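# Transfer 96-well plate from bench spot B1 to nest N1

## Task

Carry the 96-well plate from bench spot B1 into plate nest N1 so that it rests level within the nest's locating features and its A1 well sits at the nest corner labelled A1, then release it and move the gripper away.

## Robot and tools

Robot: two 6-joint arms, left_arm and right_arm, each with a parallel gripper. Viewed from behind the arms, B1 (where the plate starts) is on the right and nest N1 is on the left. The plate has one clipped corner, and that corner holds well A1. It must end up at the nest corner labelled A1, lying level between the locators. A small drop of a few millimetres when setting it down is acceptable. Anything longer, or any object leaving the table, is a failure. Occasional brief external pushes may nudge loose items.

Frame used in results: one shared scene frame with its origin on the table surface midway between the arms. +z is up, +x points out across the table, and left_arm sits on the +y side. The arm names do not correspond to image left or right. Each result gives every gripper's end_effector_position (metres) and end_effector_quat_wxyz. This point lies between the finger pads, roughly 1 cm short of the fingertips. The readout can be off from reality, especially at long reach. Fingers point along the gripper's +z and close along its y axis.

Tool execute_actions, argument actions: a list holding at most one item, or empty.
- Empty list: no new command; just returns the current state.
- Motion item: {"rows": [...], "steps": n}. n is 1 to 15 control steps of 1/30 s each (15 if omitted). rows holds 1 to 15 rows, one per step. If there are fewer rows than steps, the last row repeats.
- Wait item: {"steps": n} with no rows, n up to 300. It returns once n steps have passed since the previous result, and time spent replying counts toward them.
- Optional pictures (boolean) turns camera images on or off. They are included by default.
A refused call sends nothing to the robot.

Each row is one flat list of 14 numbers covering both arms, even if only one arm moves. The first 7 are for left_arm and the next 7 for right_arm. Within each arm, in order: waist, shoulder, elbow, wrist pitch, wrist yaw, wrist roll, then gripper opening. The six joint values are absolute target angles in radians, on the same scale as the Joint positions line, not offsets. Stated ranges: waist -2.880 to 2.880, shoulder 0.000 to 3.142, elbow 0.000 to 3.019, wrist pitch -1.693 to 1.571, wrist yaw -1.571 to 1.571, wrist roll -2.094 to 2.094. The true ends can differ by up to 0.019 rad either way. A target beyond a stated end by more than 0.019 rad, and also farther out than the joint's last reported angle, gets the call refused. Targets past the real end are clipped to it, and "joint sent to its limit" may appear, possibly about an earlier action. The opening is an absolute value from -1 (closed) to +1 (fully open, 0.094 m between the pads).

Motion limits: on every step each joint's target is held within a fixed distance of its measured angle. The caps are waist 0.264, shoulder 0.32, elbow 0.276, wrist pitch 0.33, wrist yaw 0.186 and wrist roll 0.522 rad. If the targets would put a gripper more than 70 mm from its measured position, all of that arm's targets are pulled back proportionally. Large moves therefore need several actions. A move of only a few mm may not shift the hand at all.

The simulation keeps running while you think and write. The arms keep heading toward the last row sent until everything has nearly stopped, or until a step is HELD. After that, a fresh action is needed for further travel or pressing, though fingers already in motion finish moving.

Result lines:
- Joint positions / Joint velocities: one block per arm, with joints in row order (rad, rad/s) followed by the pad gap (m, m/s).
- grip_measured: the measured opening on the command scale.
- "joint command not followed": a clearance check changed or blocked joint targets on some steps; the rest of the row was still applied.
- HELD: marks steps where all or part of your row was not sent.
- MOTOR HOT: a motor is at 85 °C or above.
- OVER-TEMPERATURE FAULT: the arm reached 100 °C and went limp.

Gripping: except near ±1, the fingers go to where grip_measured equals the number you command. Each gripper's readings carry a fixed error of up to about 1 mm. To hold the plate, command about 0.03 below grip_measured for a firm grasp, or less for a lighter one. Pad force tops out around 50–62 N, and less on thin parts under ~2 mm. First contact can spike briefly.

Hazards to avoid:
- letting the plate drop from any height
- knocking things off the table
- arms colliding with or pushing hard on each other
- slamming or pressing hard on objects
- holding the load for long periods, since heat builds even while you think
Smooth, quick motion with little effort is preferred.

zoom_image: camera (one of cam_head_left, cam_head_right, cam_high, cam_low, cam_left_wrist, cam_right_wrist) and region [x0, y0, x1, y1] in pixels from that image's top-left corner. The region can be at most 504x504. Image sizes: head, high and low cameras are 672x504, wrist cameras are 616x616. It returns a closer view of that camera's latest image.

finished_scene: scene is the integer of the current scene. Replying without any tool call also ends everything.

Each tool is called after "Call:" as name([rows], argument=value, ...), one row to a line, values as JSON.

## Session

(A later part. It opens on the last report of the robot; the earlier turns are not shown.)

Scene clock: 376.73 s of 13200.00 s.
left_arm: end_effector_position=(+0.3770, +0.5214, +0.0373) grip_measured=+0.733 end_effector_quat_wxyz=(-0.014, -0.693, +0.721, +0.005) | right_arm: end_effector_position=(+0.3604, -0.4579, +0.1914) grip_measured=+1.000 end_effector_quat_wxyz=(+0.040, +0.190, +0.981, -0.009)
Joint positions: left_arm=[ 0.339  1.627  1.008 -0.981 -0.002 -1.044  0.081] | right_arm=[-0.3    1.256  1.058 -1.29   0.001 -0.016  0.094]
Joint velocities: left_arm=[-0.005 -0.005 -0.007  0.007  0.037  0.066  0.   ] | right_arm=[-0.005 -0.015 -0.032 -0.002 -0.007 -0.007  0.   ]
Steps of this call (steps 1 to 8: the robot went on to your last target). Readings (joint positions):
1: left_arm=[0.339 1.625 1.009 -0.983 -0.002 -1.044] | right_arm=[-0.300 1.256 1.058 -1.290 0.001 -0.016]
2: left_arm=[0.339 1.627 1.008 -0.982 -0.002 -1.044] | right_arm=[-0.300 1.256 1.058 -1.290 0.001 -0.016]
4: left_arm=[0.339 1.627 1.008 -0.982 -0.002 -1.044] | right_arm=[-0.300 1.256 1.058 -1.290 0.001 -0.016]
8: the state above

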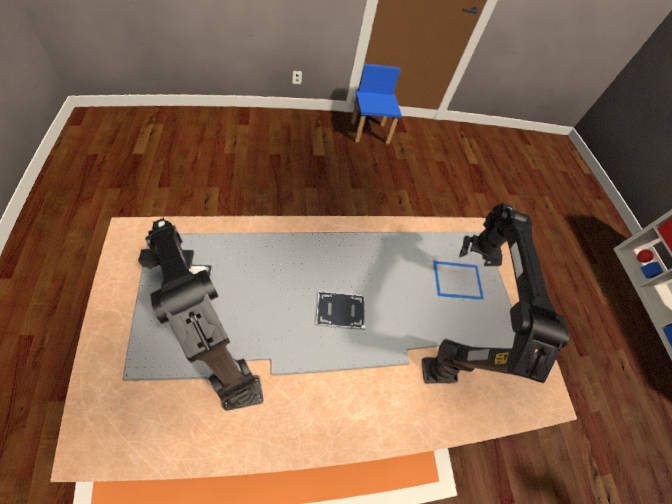

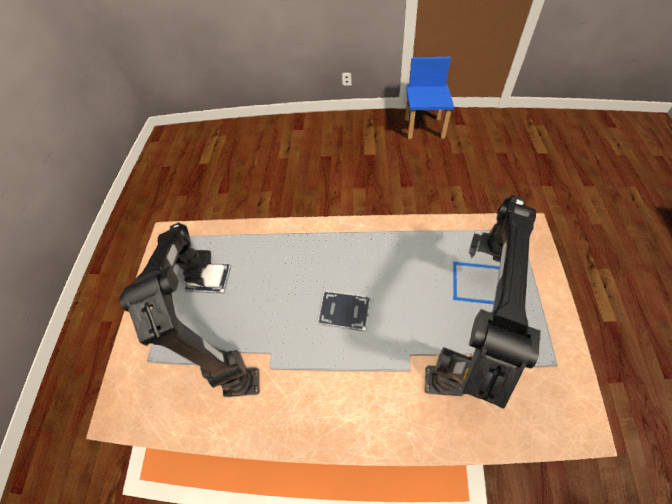

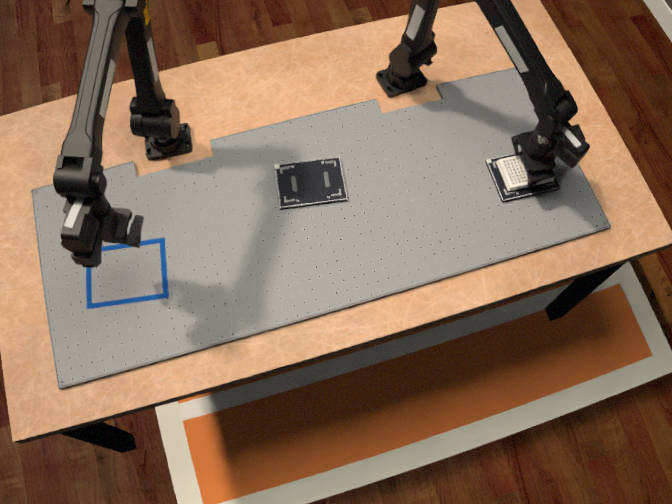

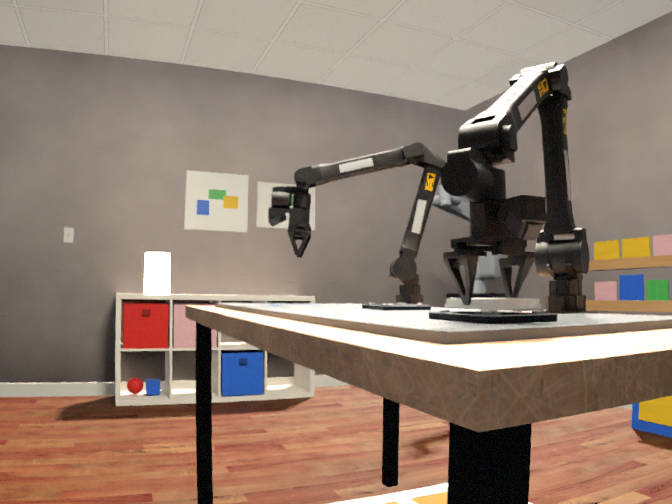

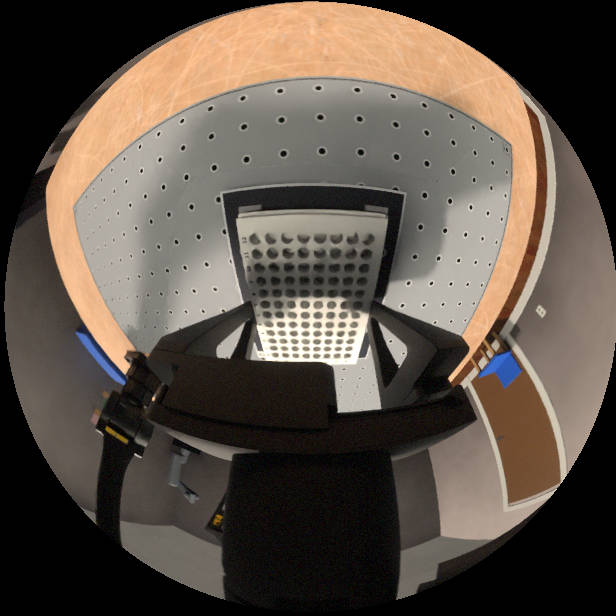

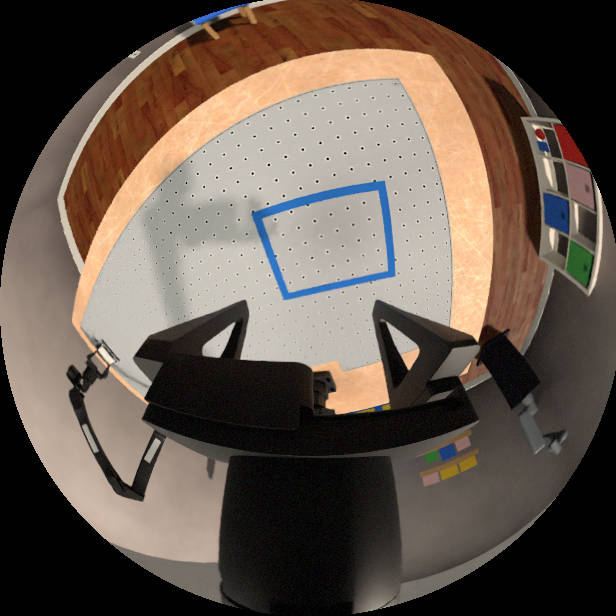

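Call:
execute_actions([
  {"rows": [[0.332,1.634,1.006,-0.967,0,-1.048,0.705, -0.3,1.25,1.05,-1.3,0,0,1],[0.33,1.634,1.006,-0.967,0,-1.054,0.705, -0.3,1.25,1.05,-1.3,0,0,1],[0.328,1.634,1.006,-0.967,0,-1.058,0.705, -0.3,1.25,1.05,-1.3,0,0,1]], "steps": 12},
])

Call:
zoom_image(camera="cam_left_wrist", region=[211, 160, 411, 360])

Scene clock: 387.23 s of 13200.00 s.
left_arm: end_effector_position=(+0.3778, +0.5200, +0.0373) grip_measured=+0.733 end_effector_quat_wxyz=(-0.014, -0.693, +0.721, +0.005) | right_arm: end_effector_position=(+0.3604, -0.4579, +0.1914) grip_measured=+1.000 end_effector_quat_wxyz=(+0.040, +0.190, +0.981, -0.009)
Joint positions: left_arm=[ 0.336  1.627  1.008 -0.981 -0.002 -1.05   0.081] | right_arm=[-0.3    1.256  1.058 -1.29   0.001 -0.015  0.094]
Joint velocities: left_arm=[-0.005 -0.015 -0.012 -0.002  0.022  0.037  0.   ] | right_arm=[-0.015 -0.005  0.002 -0.007 -0.007  0.037  0.   ]
Steps of this call (steps 1 to 15: the robot went on to your last target; steps 16 to 90: nothing new was sent; then 7.10 s passed at rest; steps 91 to 102: all 12 steps of this action). Readings (joint positions):
91: left_arm=[0.339 1.627 1.008 -0.981 -0.002 -1.044] | right_arm=[-0.300 1.256 1.058 -1.290 0.001 -0.016]
92: left_arm=[0.339 1.627 1.008 -0.981 -0.002 -1.045] | right_arm=[-0.300 1.256 1.058 -1.290 0.001 -0.016]
94: left_arm=[0.339 1.627 1.008 -0.981 -0.002 -1.047] | right_arm=[-0.300 1.256 1.058 -1.290 0.001 -0.016]
98: left_arm=[0.336 1.627 1.008 -0.981 -0.002 -1.049] | right_arm=[-0.300 1.256 1.058 -1.290 0.001 -0.015]
102: the state above

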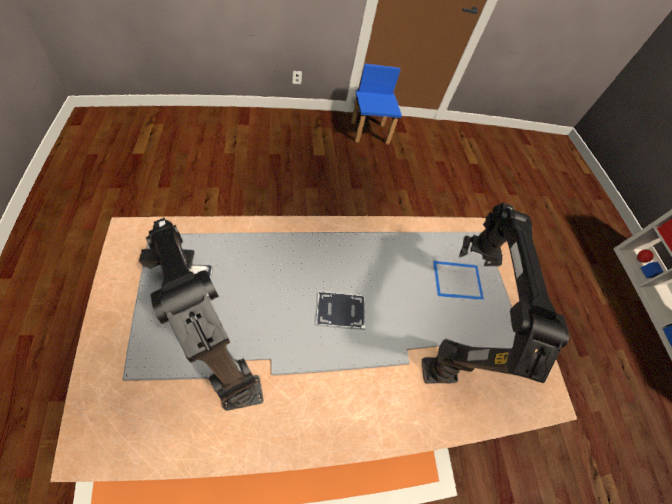

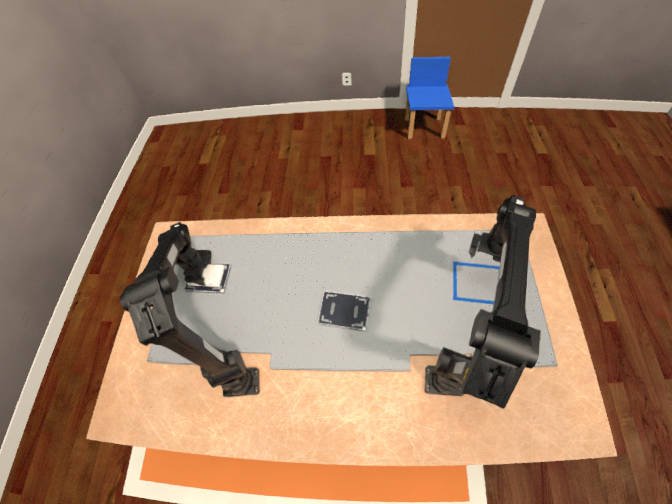

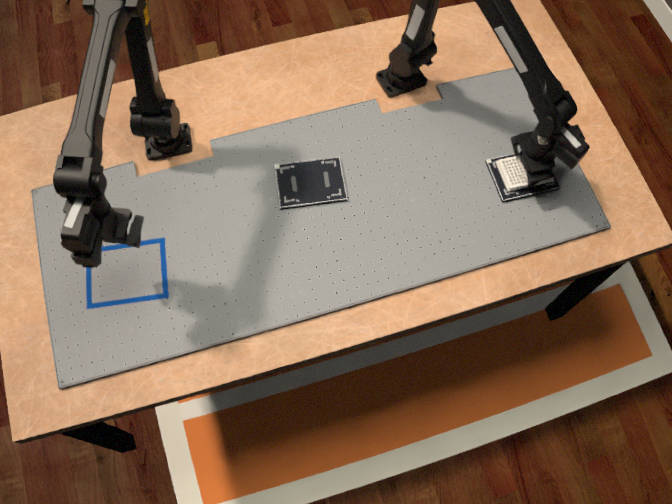

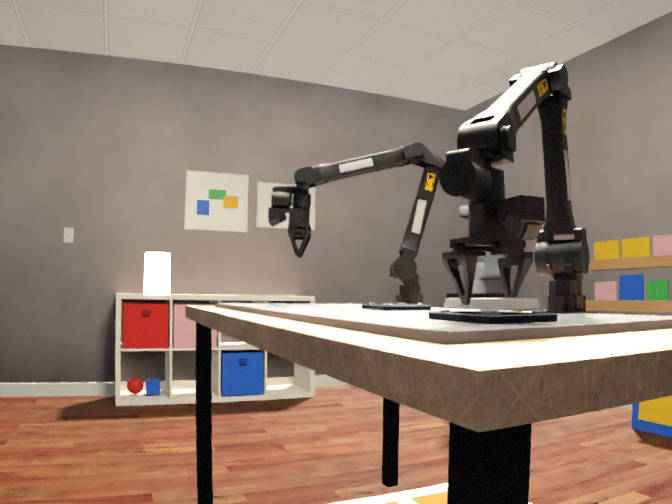

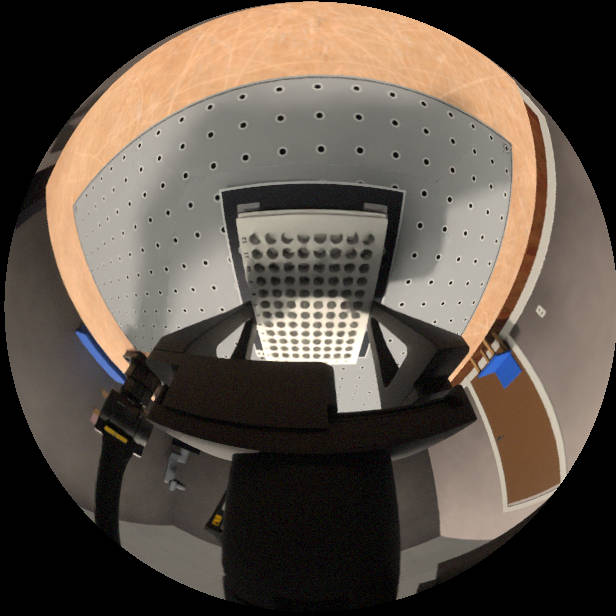

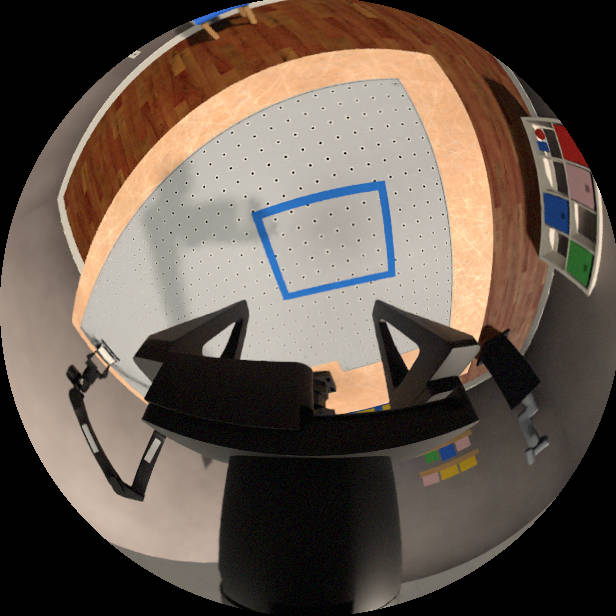

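Region (211, 160, 411, 360) of cam_left_wrist's 616x616 image, scaled by 2.520, with more detail than that image has.

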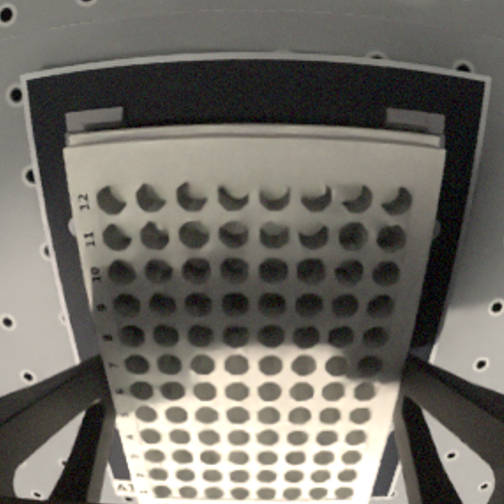

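Call:
execute_actions([
  {"rows": [[0.328,1.636,1.005,-0.966,0,-1.058,0.705,-0.3,1.25,1.05,-1.3,0,0,1],[0.328,1.638,1.004,-0.964,0,-1.058,0.705,-0.3,1.25,1.05,-1.3,0,0,1],[0.328,1.639,1.003,-0.962,0,-1.058,0.705,-0.3,1.25,1.05,-1.3,0,0,1],[0.328,1.640,1.002,-0.959,0,-1.058,0.705,-0.3,1.25,1.05,-1.3,0,0,1],[0.328,1.642,1.000,-0.954,0,-1.058,0.705,-0.3,1.25,1.05,-1.3,0,0,1]], "steps": 15},
])

Scene clock: 407.47 s of 13200.00 s.
left_arm: end_effector_position=(+0.3805, +0.5214, +0.0369) grip_measured=+0.733 end_effector_quat_wxyz=(-0.008, -0.694, +0.720, +0.003) | right_arm: end_effector_position=(+0.3604, -0.4579, +0.1914) grip_measured=+1.000 end_effector_quat_wxyz=(+0.040, +0.190, +0.981, -0.009)
Joint positions: left_arm=[ 0.336  1.628  1.008 -0.968 -0.002 -1.051  0.081] | right_arm=[-0.3    1.256  1.058 -1.29   0.001 -0.015  0.094]
Joint velocities: left_arm=[-0.005  0.005 -0.002  0.002 -0.051  0.007 -0.   ] | right_arm=[-0.005 -0.005 -0.027  0.007  0.037  0.022  0.   ]
Steps of this call (steps 1 to 15: the robot went on to your last target; steps 16 to 90: nothing new was sent; then 16.73 s passed at rest; steps 91 to 105: all 15 steps of this action). Readings (joint positions):
91: left_arm=[0.336 1.627 1.008 -0.981 -0.002 -1.051] | right_arm=[-0.300 1.256 1.058 -1.290 0.001 -0.015]
92: left_arm=[0.336 1.627 1.008 -0.981 -0.002 -1.051] | right_arm=[-0.300 1.256 1.058 -1.290 0.001 -0.015]
94: left_arm=[0.336 1.627 1.008 -0.978 -0.002 -1.051] | right_arm=[-0.300 1.256 1.058 -1.290 0.001 -0.015]
98: left_arm=[0.336 1.627 1.008 -0.969 -0.002 -1.051] | right_arm=[-0.300 1.256 1.058 -1.290 0.001 -0.015]
105: the state above

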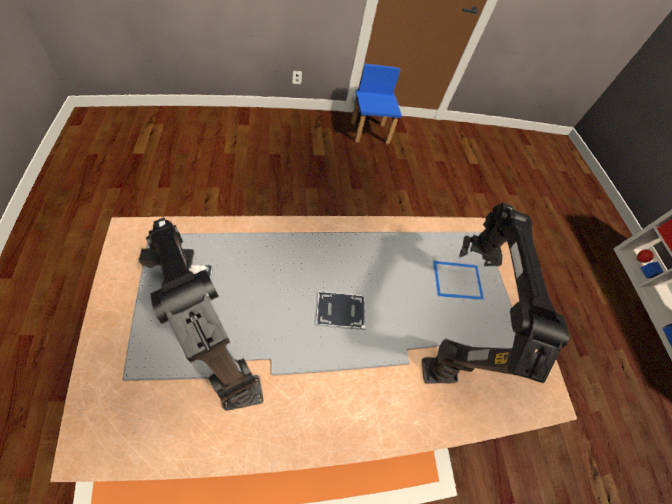

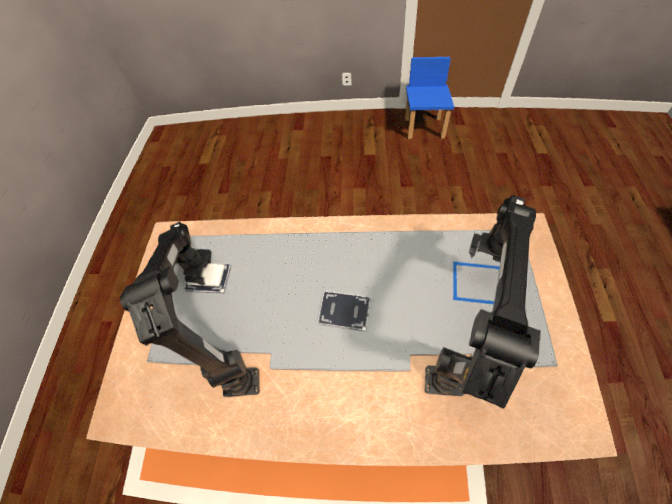

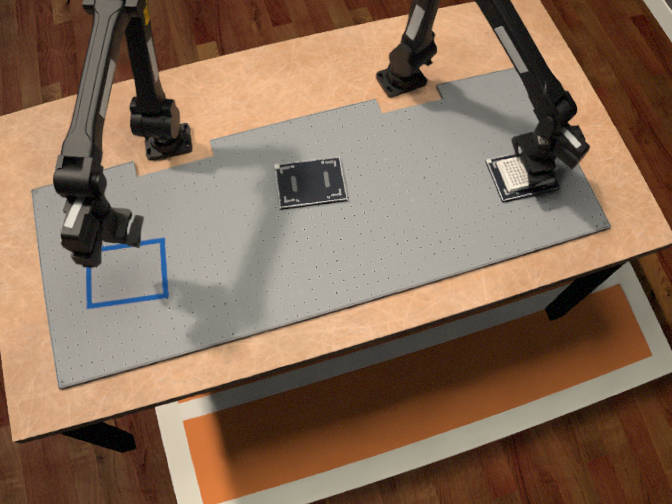

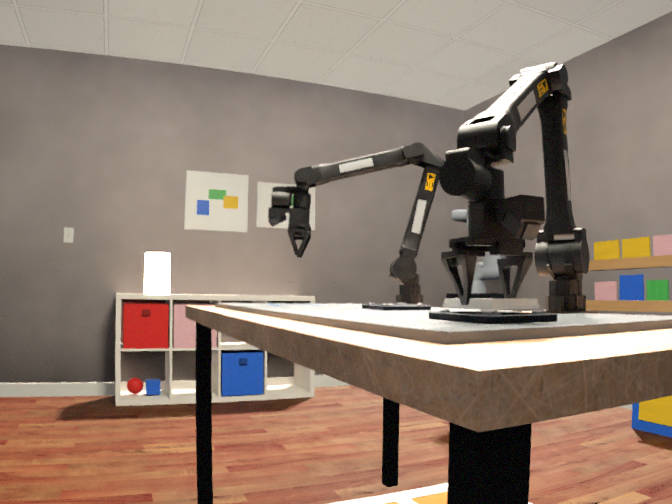

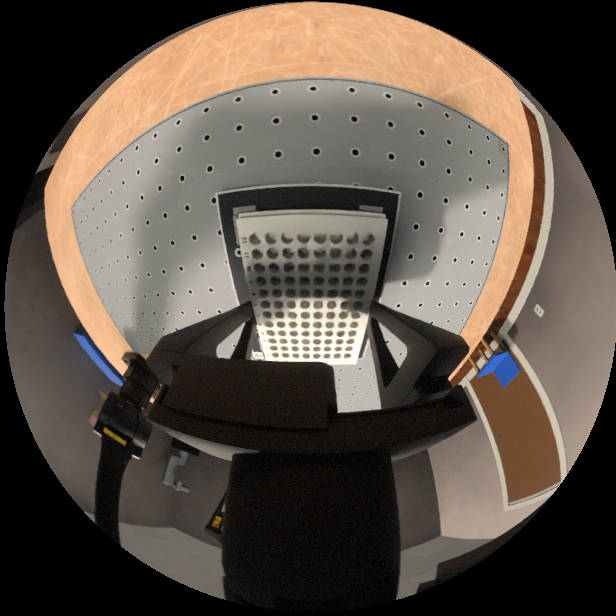

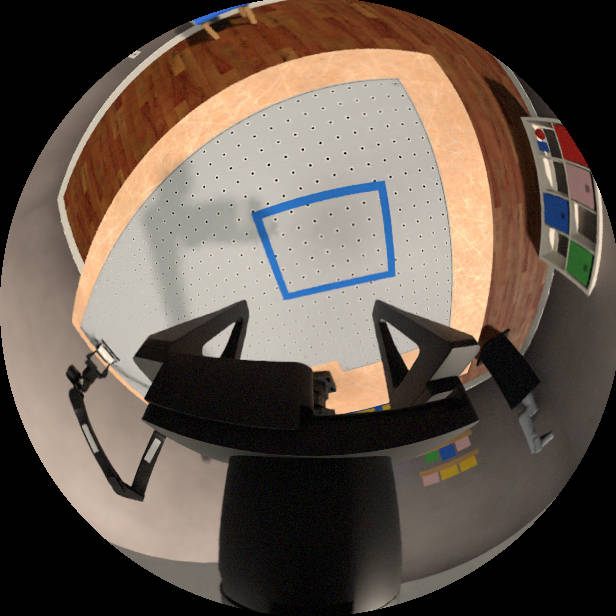

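Call:
execute_actions([
  {"rows": [[0.328,1.645,0.997,-0.956,0,-1.058,0.705,-0.3,1.25,1.05,-1.3,0,0,1],[0.328,1.648,0.994,-0.956,0,-1.058,0.705,-0.3,1.25,1.05,-1.3,0,0,1]], "steps": 12},
], pictures=false)

Scene clock: 410.77 s of 13200.00 s.
left_arm: end_effector_position=(+0.3766, +0.5190, +0.0316) grip_measured=+0.733 end_effector_quat_wxyz=(-0.015, -0.693, +0.720, +0.005) | right_arm: end_effector_position=(+0.3604, -0.4579, +0.1914) grip_measured=+1.000 end_effector_quat_wxyz=(+0.040, +0.190, +0.981, -0.009)
Joint positions: left_arm=[ 0.335  1.634  0.998 -0.966 -0.002 -1.051  0.081] | right_arm=[-0.3    1.256  1.058 -1.29   0.001 -0.015  0.094]
Joint velocities: left_arm=[-0.005 -0.015 -0.007 -0.007  0.007 -0.037 -0.   ] | right_arm=[-0.024  0.005 -0.002  0.012  0.037 -0.007  0.   ]
Steps of this call (steps 1 to 15: the robot went on to your last target; steps 16 to 87: nothing new was sent; steps 88 to 99: all 12 steps of this action). Readings (joint positions):
88: left_arm=[0.336 1.628 1.007 -0.968 -0.002 -1.051] | right_arm=[-0.300 1.256 1.058 -1.290 0.001 -0.015]
89: left_arm=[0.336 1.628 1.005 -0.968 -0.002 -1.051] | right_arm=[-0.300 1.256 1.058 -1.290 0.001 -0.015]
91: left_arm=[0.336 1.630 1.001 -0.968 -0.002 -1.051] | right_arm=[-0.300 1.256 1.058 -1.290 0.001 -0.015]
95: left_arm=[0.335 1.634 0.998 -0.967 -0.002 -1.051] | right_arm=[-0.300 1.256 1.058 -1.290 0.001 -0.015]
99: the state above

Call:
execute_actions(actions=[])

Call:
zoom_image(camera="cam_left_wrist", region=[211, 160, 411, 360])

Call:
zoom_image(camera="cam_high", region=[470, 130, 590, 220])

Call:
zoom_image(camera="cam_low", region=[410, 230, 580, 345])

Scene clock: 414.17 s of 13200.00 s.
left_arm: end_effector_position=(+0.3766, +0.5190, +0.0316) grip_measured=+0.733 end_effector_quat_wxyz=(-0.015, -0.693, +0.720, +0.005) | right_arm: end_effector_position=(+0.3604, -0.4579, +0.1914) grip_measured=+1.000 end_effector_quat_wxyz=(+0.040, +0.190, +0.981, -0.009)
Joint positions: left_arm=[ 0.335  1.634  0.998 -0.966 -0.002 -1.051  0.081] | right_arm=[-0.3    1.256  1.058 -1.29   0.001 -0.015  0.094]
Joint velocities: left_arm=[-0.015 -0.005  0.022 -0.002  0.007  0.037 -0.   ] | right_arm=[-0.005  0.005 -0.022 -0.002 -0.037  0.022  0.   ]
Steps of this call (steps 1 to 15: the robot went on to your last target; steps 16 to 90: nothing new was sent; then 0.40 s passed at rest). Readings (joint positions):
1: left_arm=[0.335 1.634 0.998 -0.966 -0.002 -1.051] | right_arm=[-0.300 1.256 1.058 -1.290 0.001 -0.015]
2: left_arm=[0.335 1.634 0.998 -0.966 -0.002 -1.051] | right_arm=[-0.300 1.256 1.058 -1.290 0.001 -0.015]
4: left_arm=[0.335 1.634 0.998 -0.966 -0.002 -1.051] | right_arm=[-0.300 1.256 1.058 -1.290 0.001 -0.015]
8: left_arm=[0.335 1.634 0.998 -0.966 -0.002 -1.051] | right_arm=[-0.300 1.256 1.058 -1.290 0.001 -0.015]
90: the state above
All arms were judged still, so your last target was given up. Only a new action makes them travel on or press farther. Fingers that are still opening or closing keep moving.

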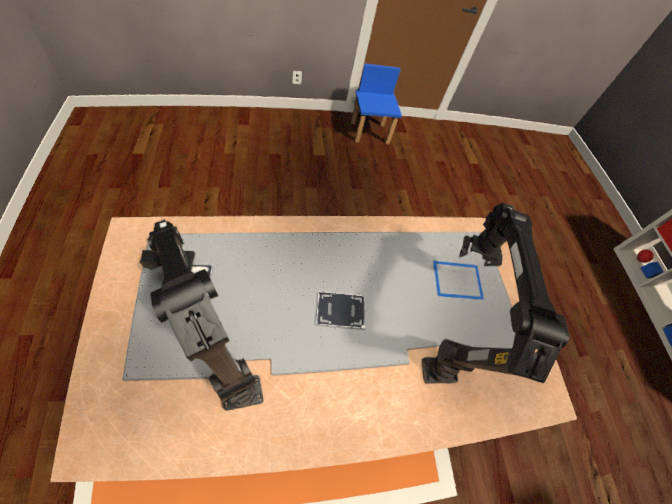

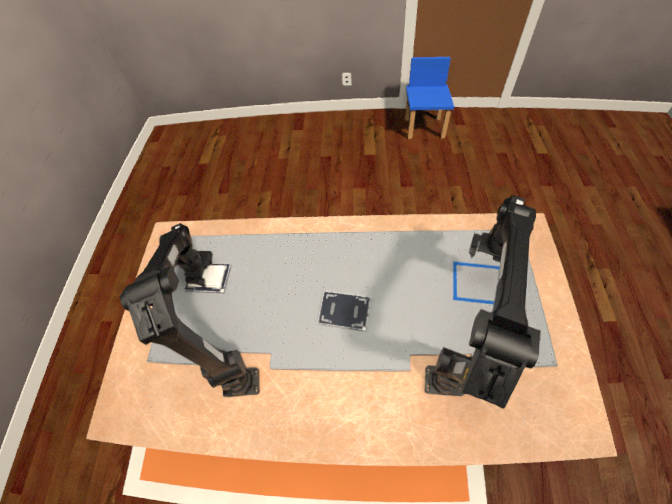

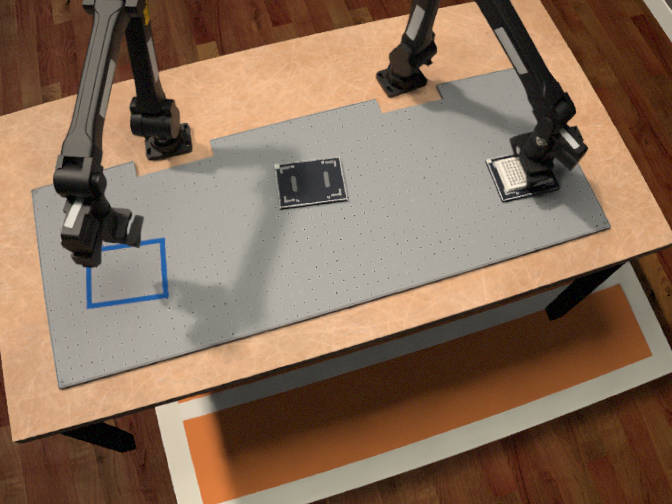

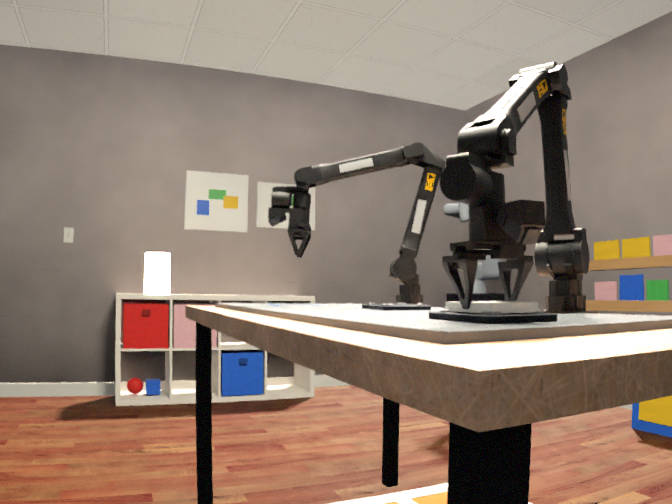

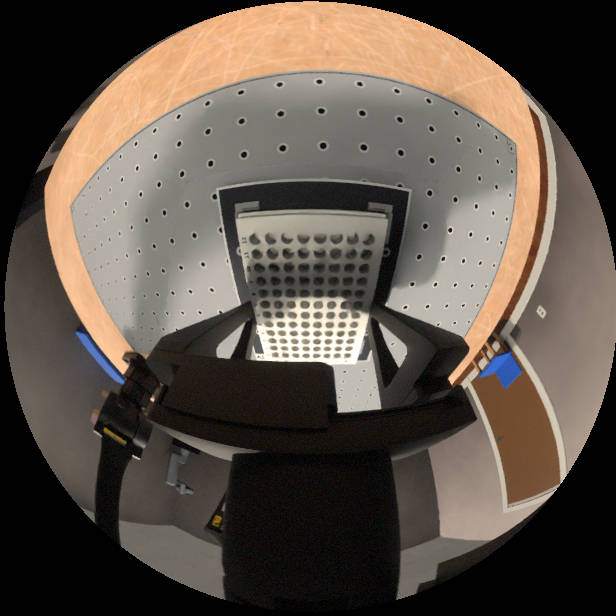

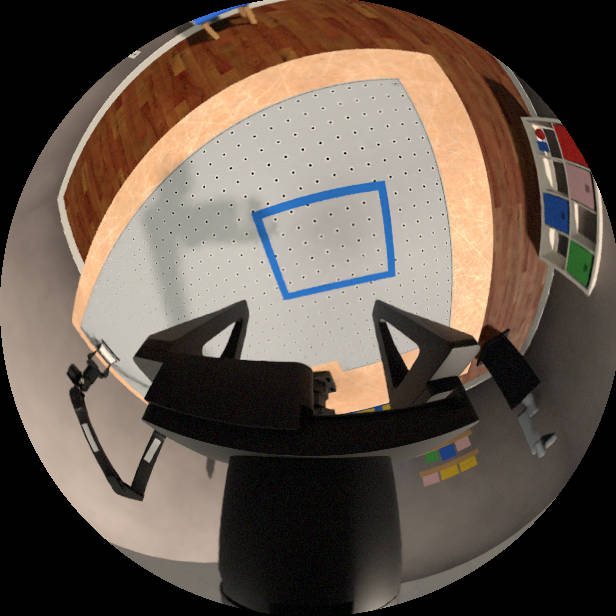

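Region (211, 160, 411, 360) of cam_left_wrist's 616x616 image, scaled by 2.520, with more detail than that image has.

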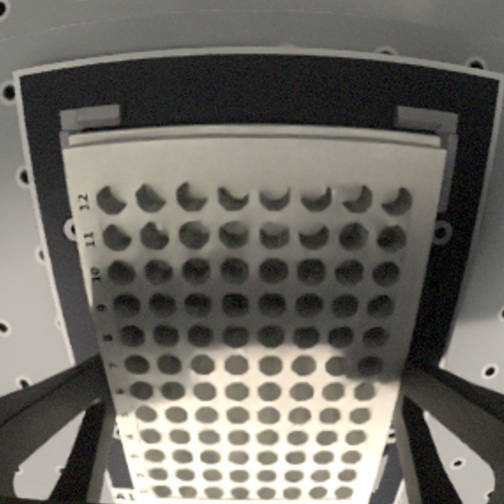

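Region (470, 130, 590, 220) of cam_high's 672x504 image, scaled by 4.200, with more detail than that image has; it fills the top 378 rows of this view, and the rest is white.

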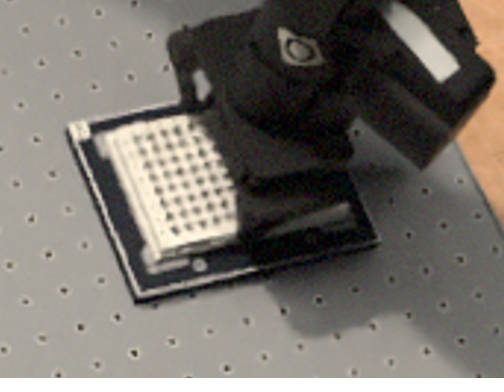

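Region (410, 230, 580, 345) of cam_low's 672x504 image, scaled by 2.965, with more detail than that image has; it fills the top 341 rows of this view, and the rest is white.

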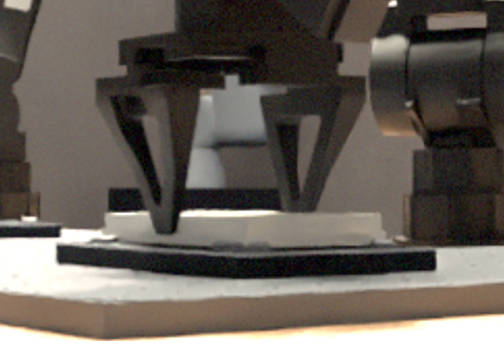

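Call:
execute_actions([
  {"rows": [[0.328,1.648,0.996,-0.951,0,-1.058,0.705,-0.3,1.25,1.05,-1.3,0,0,1],[0.328,1.648,0.996,-0.948,0,-1.058,0.705,-0.3,1.25,1.05,-1.3,0,0,1]], "steps": 10},
])

Call:
zoom_image(camera="cam_left_wrist", region=[211, 160, 411, 360])

Scene clock: 419.70 s of 13200.00 s.
left_arm: end_effector_position=(+0.3774, +0.5194, +0.0316) grip_measured=+0.733 end_effector_quat_wxyz=(-0.013, -0.693, +0.720, +0.005) | right_arm: end_effector_position=(+0.3604, -0.4579, +0.1914) grip_measured=+1.000 end_effector_quat_wxyz=(+0.040, +0.190, +0.981, -0.009)
Joint positions: left_arm=[ 0.335  1.634  0.998 -0.962 -0.002 -1.051  0.081] | right_arm=[-0.3    1.256  1.058 -1.29   0.001 -0.015  0.094]
Joint velocities: left_arm=[-0.015 -0.015  0.007  0.007  0.007 -0.007 -0.   ] | right_arm=[-0.015 -0.005  0.017 -0.007  0.051 -0.037  0.   ]
Steps of this call (steps 1 to 90: nothing new was sent; then 2.20 s passed at rest; steps 91 to 100: all 10 steps of this action). Readings (joint positions):
91: left_arm=[0.335 1.634 0.998 -0.966 -0.002 -1.051] | right_arm=[-0.300 1.256 1.058 -1.290 0.001 -0.015]
92: left_arm=[0.335 1.634 0.998 -0.965 -0.002 -1.051] | right_arm=[-0.300 1.256 1.058 -1.290 0.001 -0.015]
94: left_arm=[0.335 1.634 0.998 -0.963 -0.002 -1.051] | right_arm=[-0.300 1.256 1.058 -1.290 0.001 -0.015]
98: left_arm=[0.335 1.634 0.998 -0.962 -0.002 -1.051] | right_arm=[-0.300 1.256 1.058 -1.290 0.001 -0.015]
100: the state above

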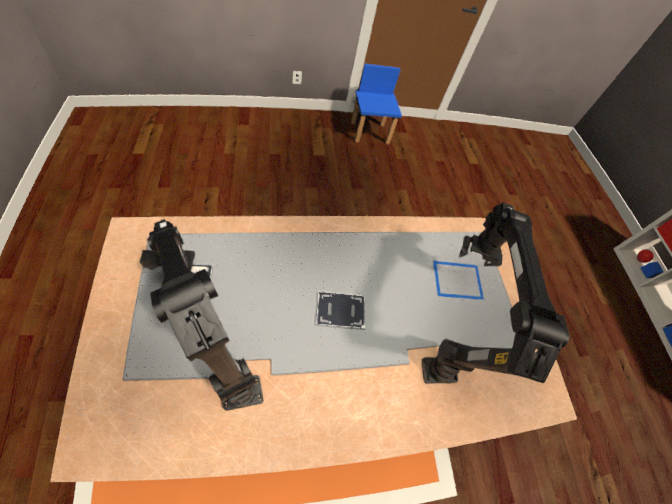

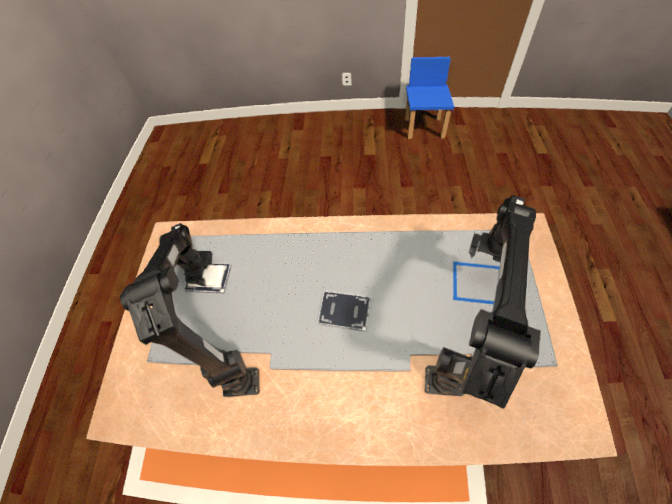

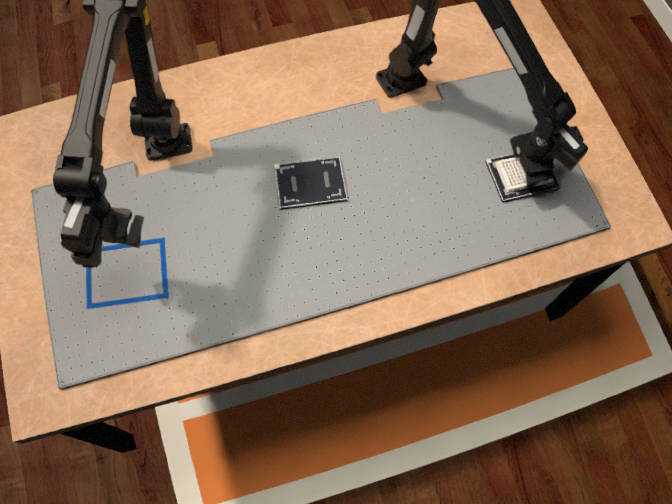

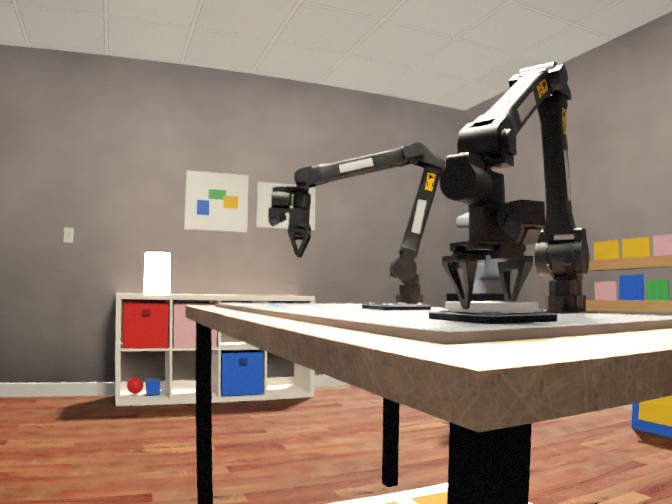

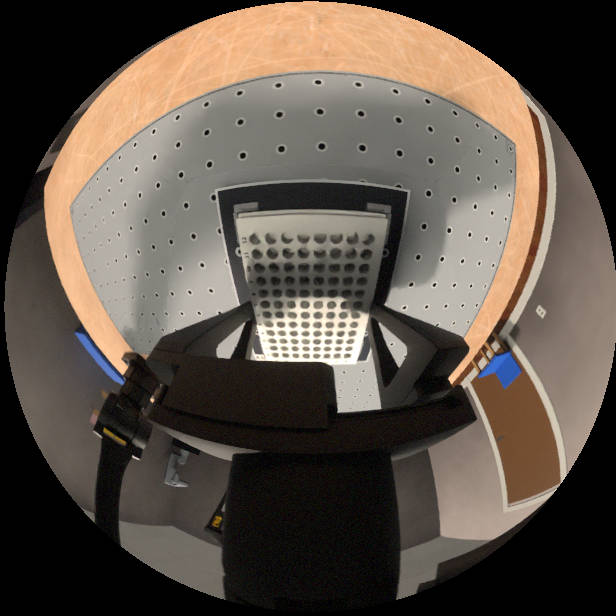

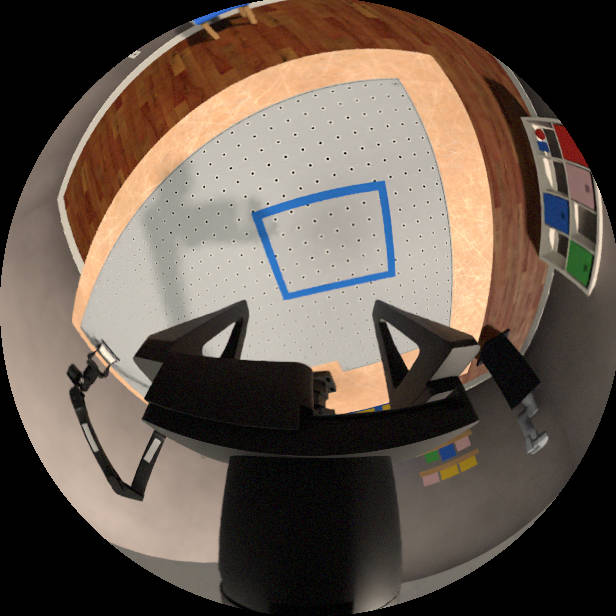

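Region (211, 160, 411, 360) of cam_left_wrist's 616x616 image, scaled by 2.520, with more detail than that image has.

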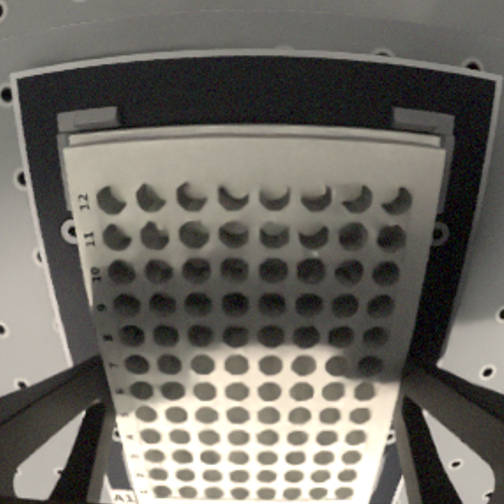

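Call:
execute_actions([
  {"rows": [[0.328,1.650,0.994,-0.948,0,-1.058,0.705,-0.3,1.25,1.05,-1.3,0,0,1],[0.328,1.651,0.993,-0.947,0,-1.058,0.705,-0.3,1.25,1.05,-1.3,0,0,1],[0.328,1.652,0.992,-0.945,0,-1.058,0.705,-0.3,1.25,1.05,-1.3,0,0,1],[0.328,1.653,0.991,-0.943,0,-1.058,0.705,-0.3,1.25,1.05,-1.3,0,0,1],[0.328,1.654,0.990,-0.941,0,-1.058,0.705,-0.3,1.25,1.05,-1.3,0,0,1],[0.328,1.655,0.989,-0.939,0,-1.058,0.705,-0.3,1.25,1.05,-1.3,0,0,1],[0.328,1.655,0.989,-0.937,0,-1.058,0.705,-0.3,1.25,1.05,-1.3,0,0,1]], "steps": 14},
])

Call:
zoom_image(camera="cam_left_wrist", region=[211, 160, 411, 360])

Call:
zoom_image(camera="cam_low", region=[410, 230, 580, 345])

Call:
zoom_image(camera="cam_high", region=[470, 130, 590, 220])

Scene clock: 429.13 s of 13200.00 s.
left_arm: end_effector_position=(+0.3778, +0.5196, +0.0297) grip_measured=+0.733 end_effector_quat_wxyz=(-0.013, -0.693, +0.720, +0.005) | right_arm: end_effector_position=(+0.3604, -0.4579, +0.1914) grip_measured=+1.000 end_effector_quat_wxyz=(+0.040, +0.190, +0.981, -0.009)
Joint positions: left_arm=[ 0.335  1.638  0.997 -0.957 -0.002 -1.051  0.081] | right_arm=[-0.3    1.256  1.058 -1.29   0.001 -0.015  0.094]
Joint velocities: left_arm=[ 0.005  0.005  0.007 -0.017  0.007 -0.037 -0.001] | right_arm=[-0.005 -0.015  0.002  0.002 -0.022 -0.051  0.   ]
Steps of this call (steps 1 to 15: the robot went on to your last target; steps 16 to 90: nothing new was sent; then 5.97 s passed at rest; steps 91 to 104: all 14 steps of this action). Readings (joint positions):
91: left_arm=[0.335 1.634 0.998 -0.962 -0.002 -1.051] | right_arm=[-0.300 1.256 1.058 -1.290 0.001 -0.015]
92: left_arm=[0.335 1.634 0.998 -0.962 -0.002 -1.051] | right_arm=[-0.300 1.256 1.058 -1.290 0.001 -0.015]
94: left_arm=[0.335 1.636 0.998 -0.961 -0.002 -1.051] | right_arm=[-0.300 1.256 1.058 -1.290 0.001 -0.015]
98: left_arm=[0.335 1.638 0.997 -0.957 -0.002 -1.051] | right_arm=[-0.300 1.256 1.058 -1.290 0.001 -0.015]
104: the state above

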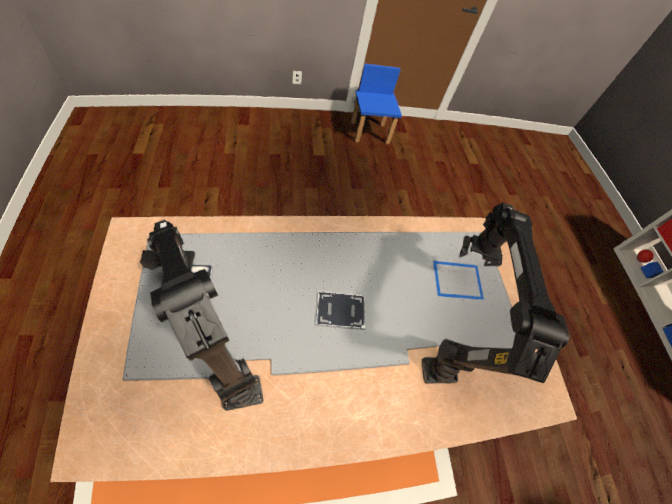

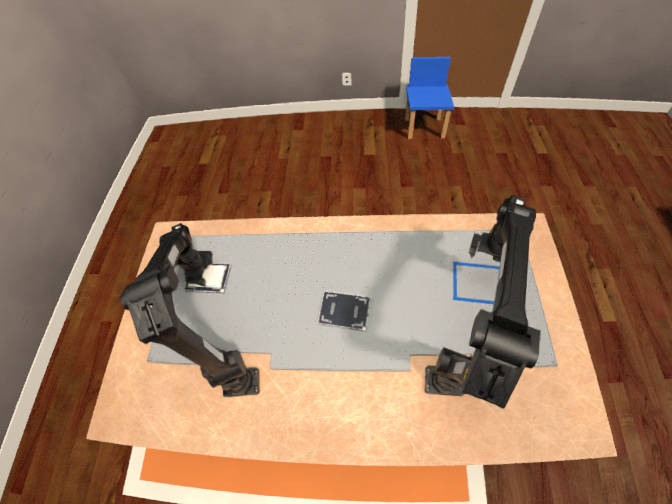

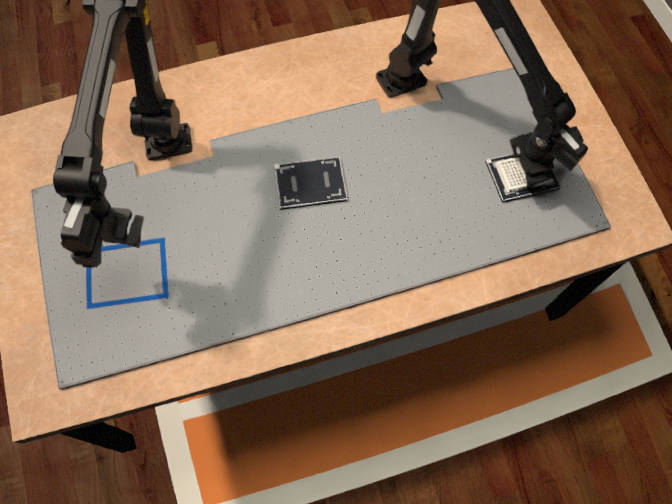

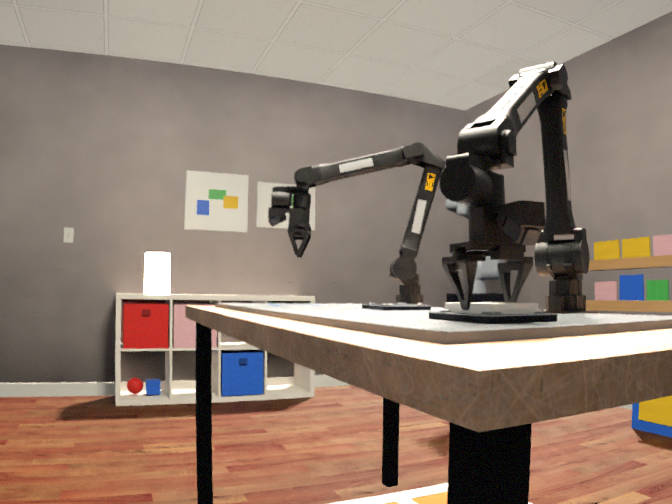

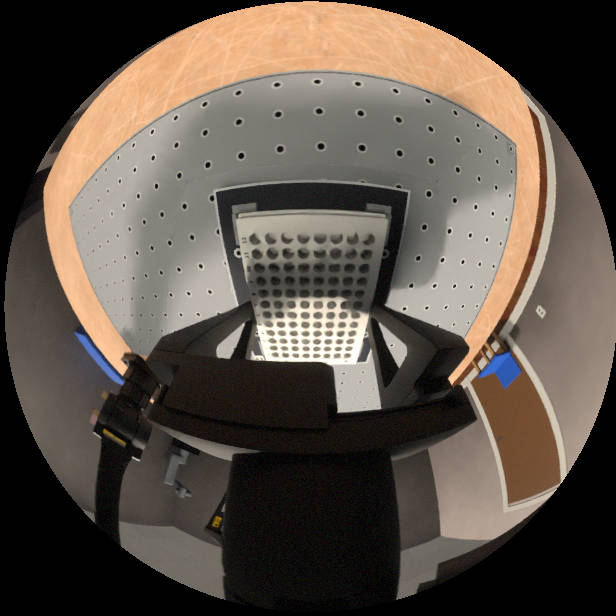

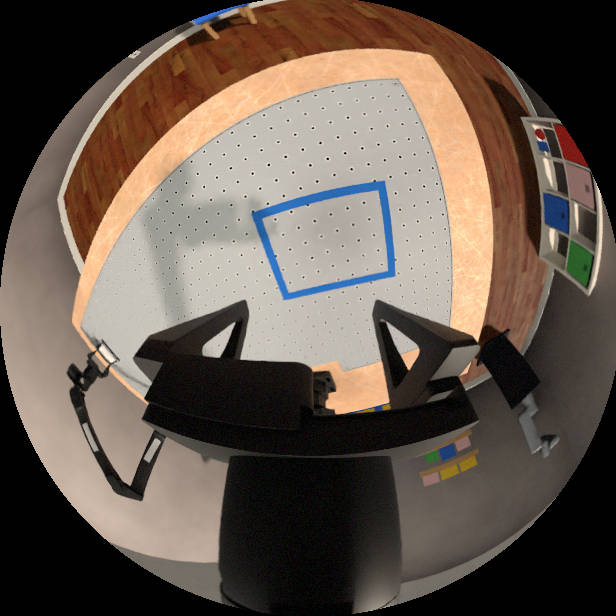

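Region (211, 160, 411, 360) of cam_left_wrist's 616x616 image, scaled by 2.520, with more detail than that image has.

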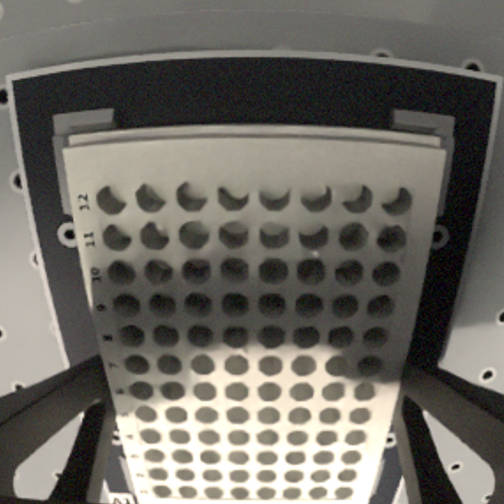

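Region (410, 230, 580, 345) of cam_low's 672x504 image, scaled by 2.965, with more detail than that image has; it fills the top 341 rows of this view, and the rest is white.

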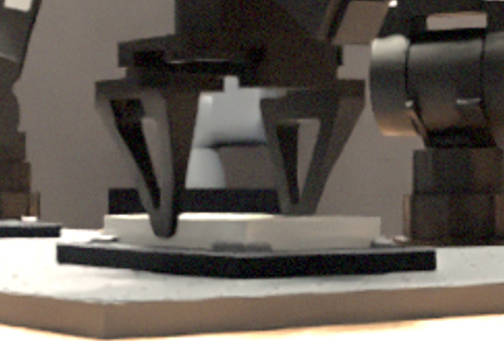

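Region (470, 130, 590, 220) of cam_high's 672x504 image, scaled by 4.200, with more detail than that image has; it fills the top 378 rows of this view, and the rest is white.

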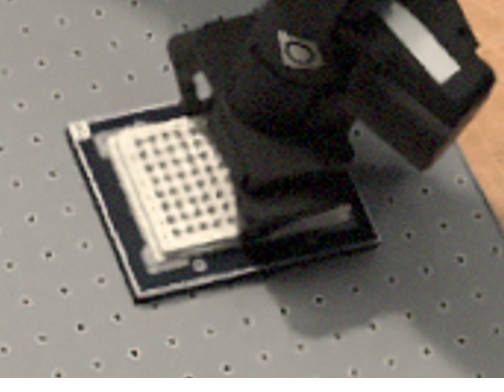

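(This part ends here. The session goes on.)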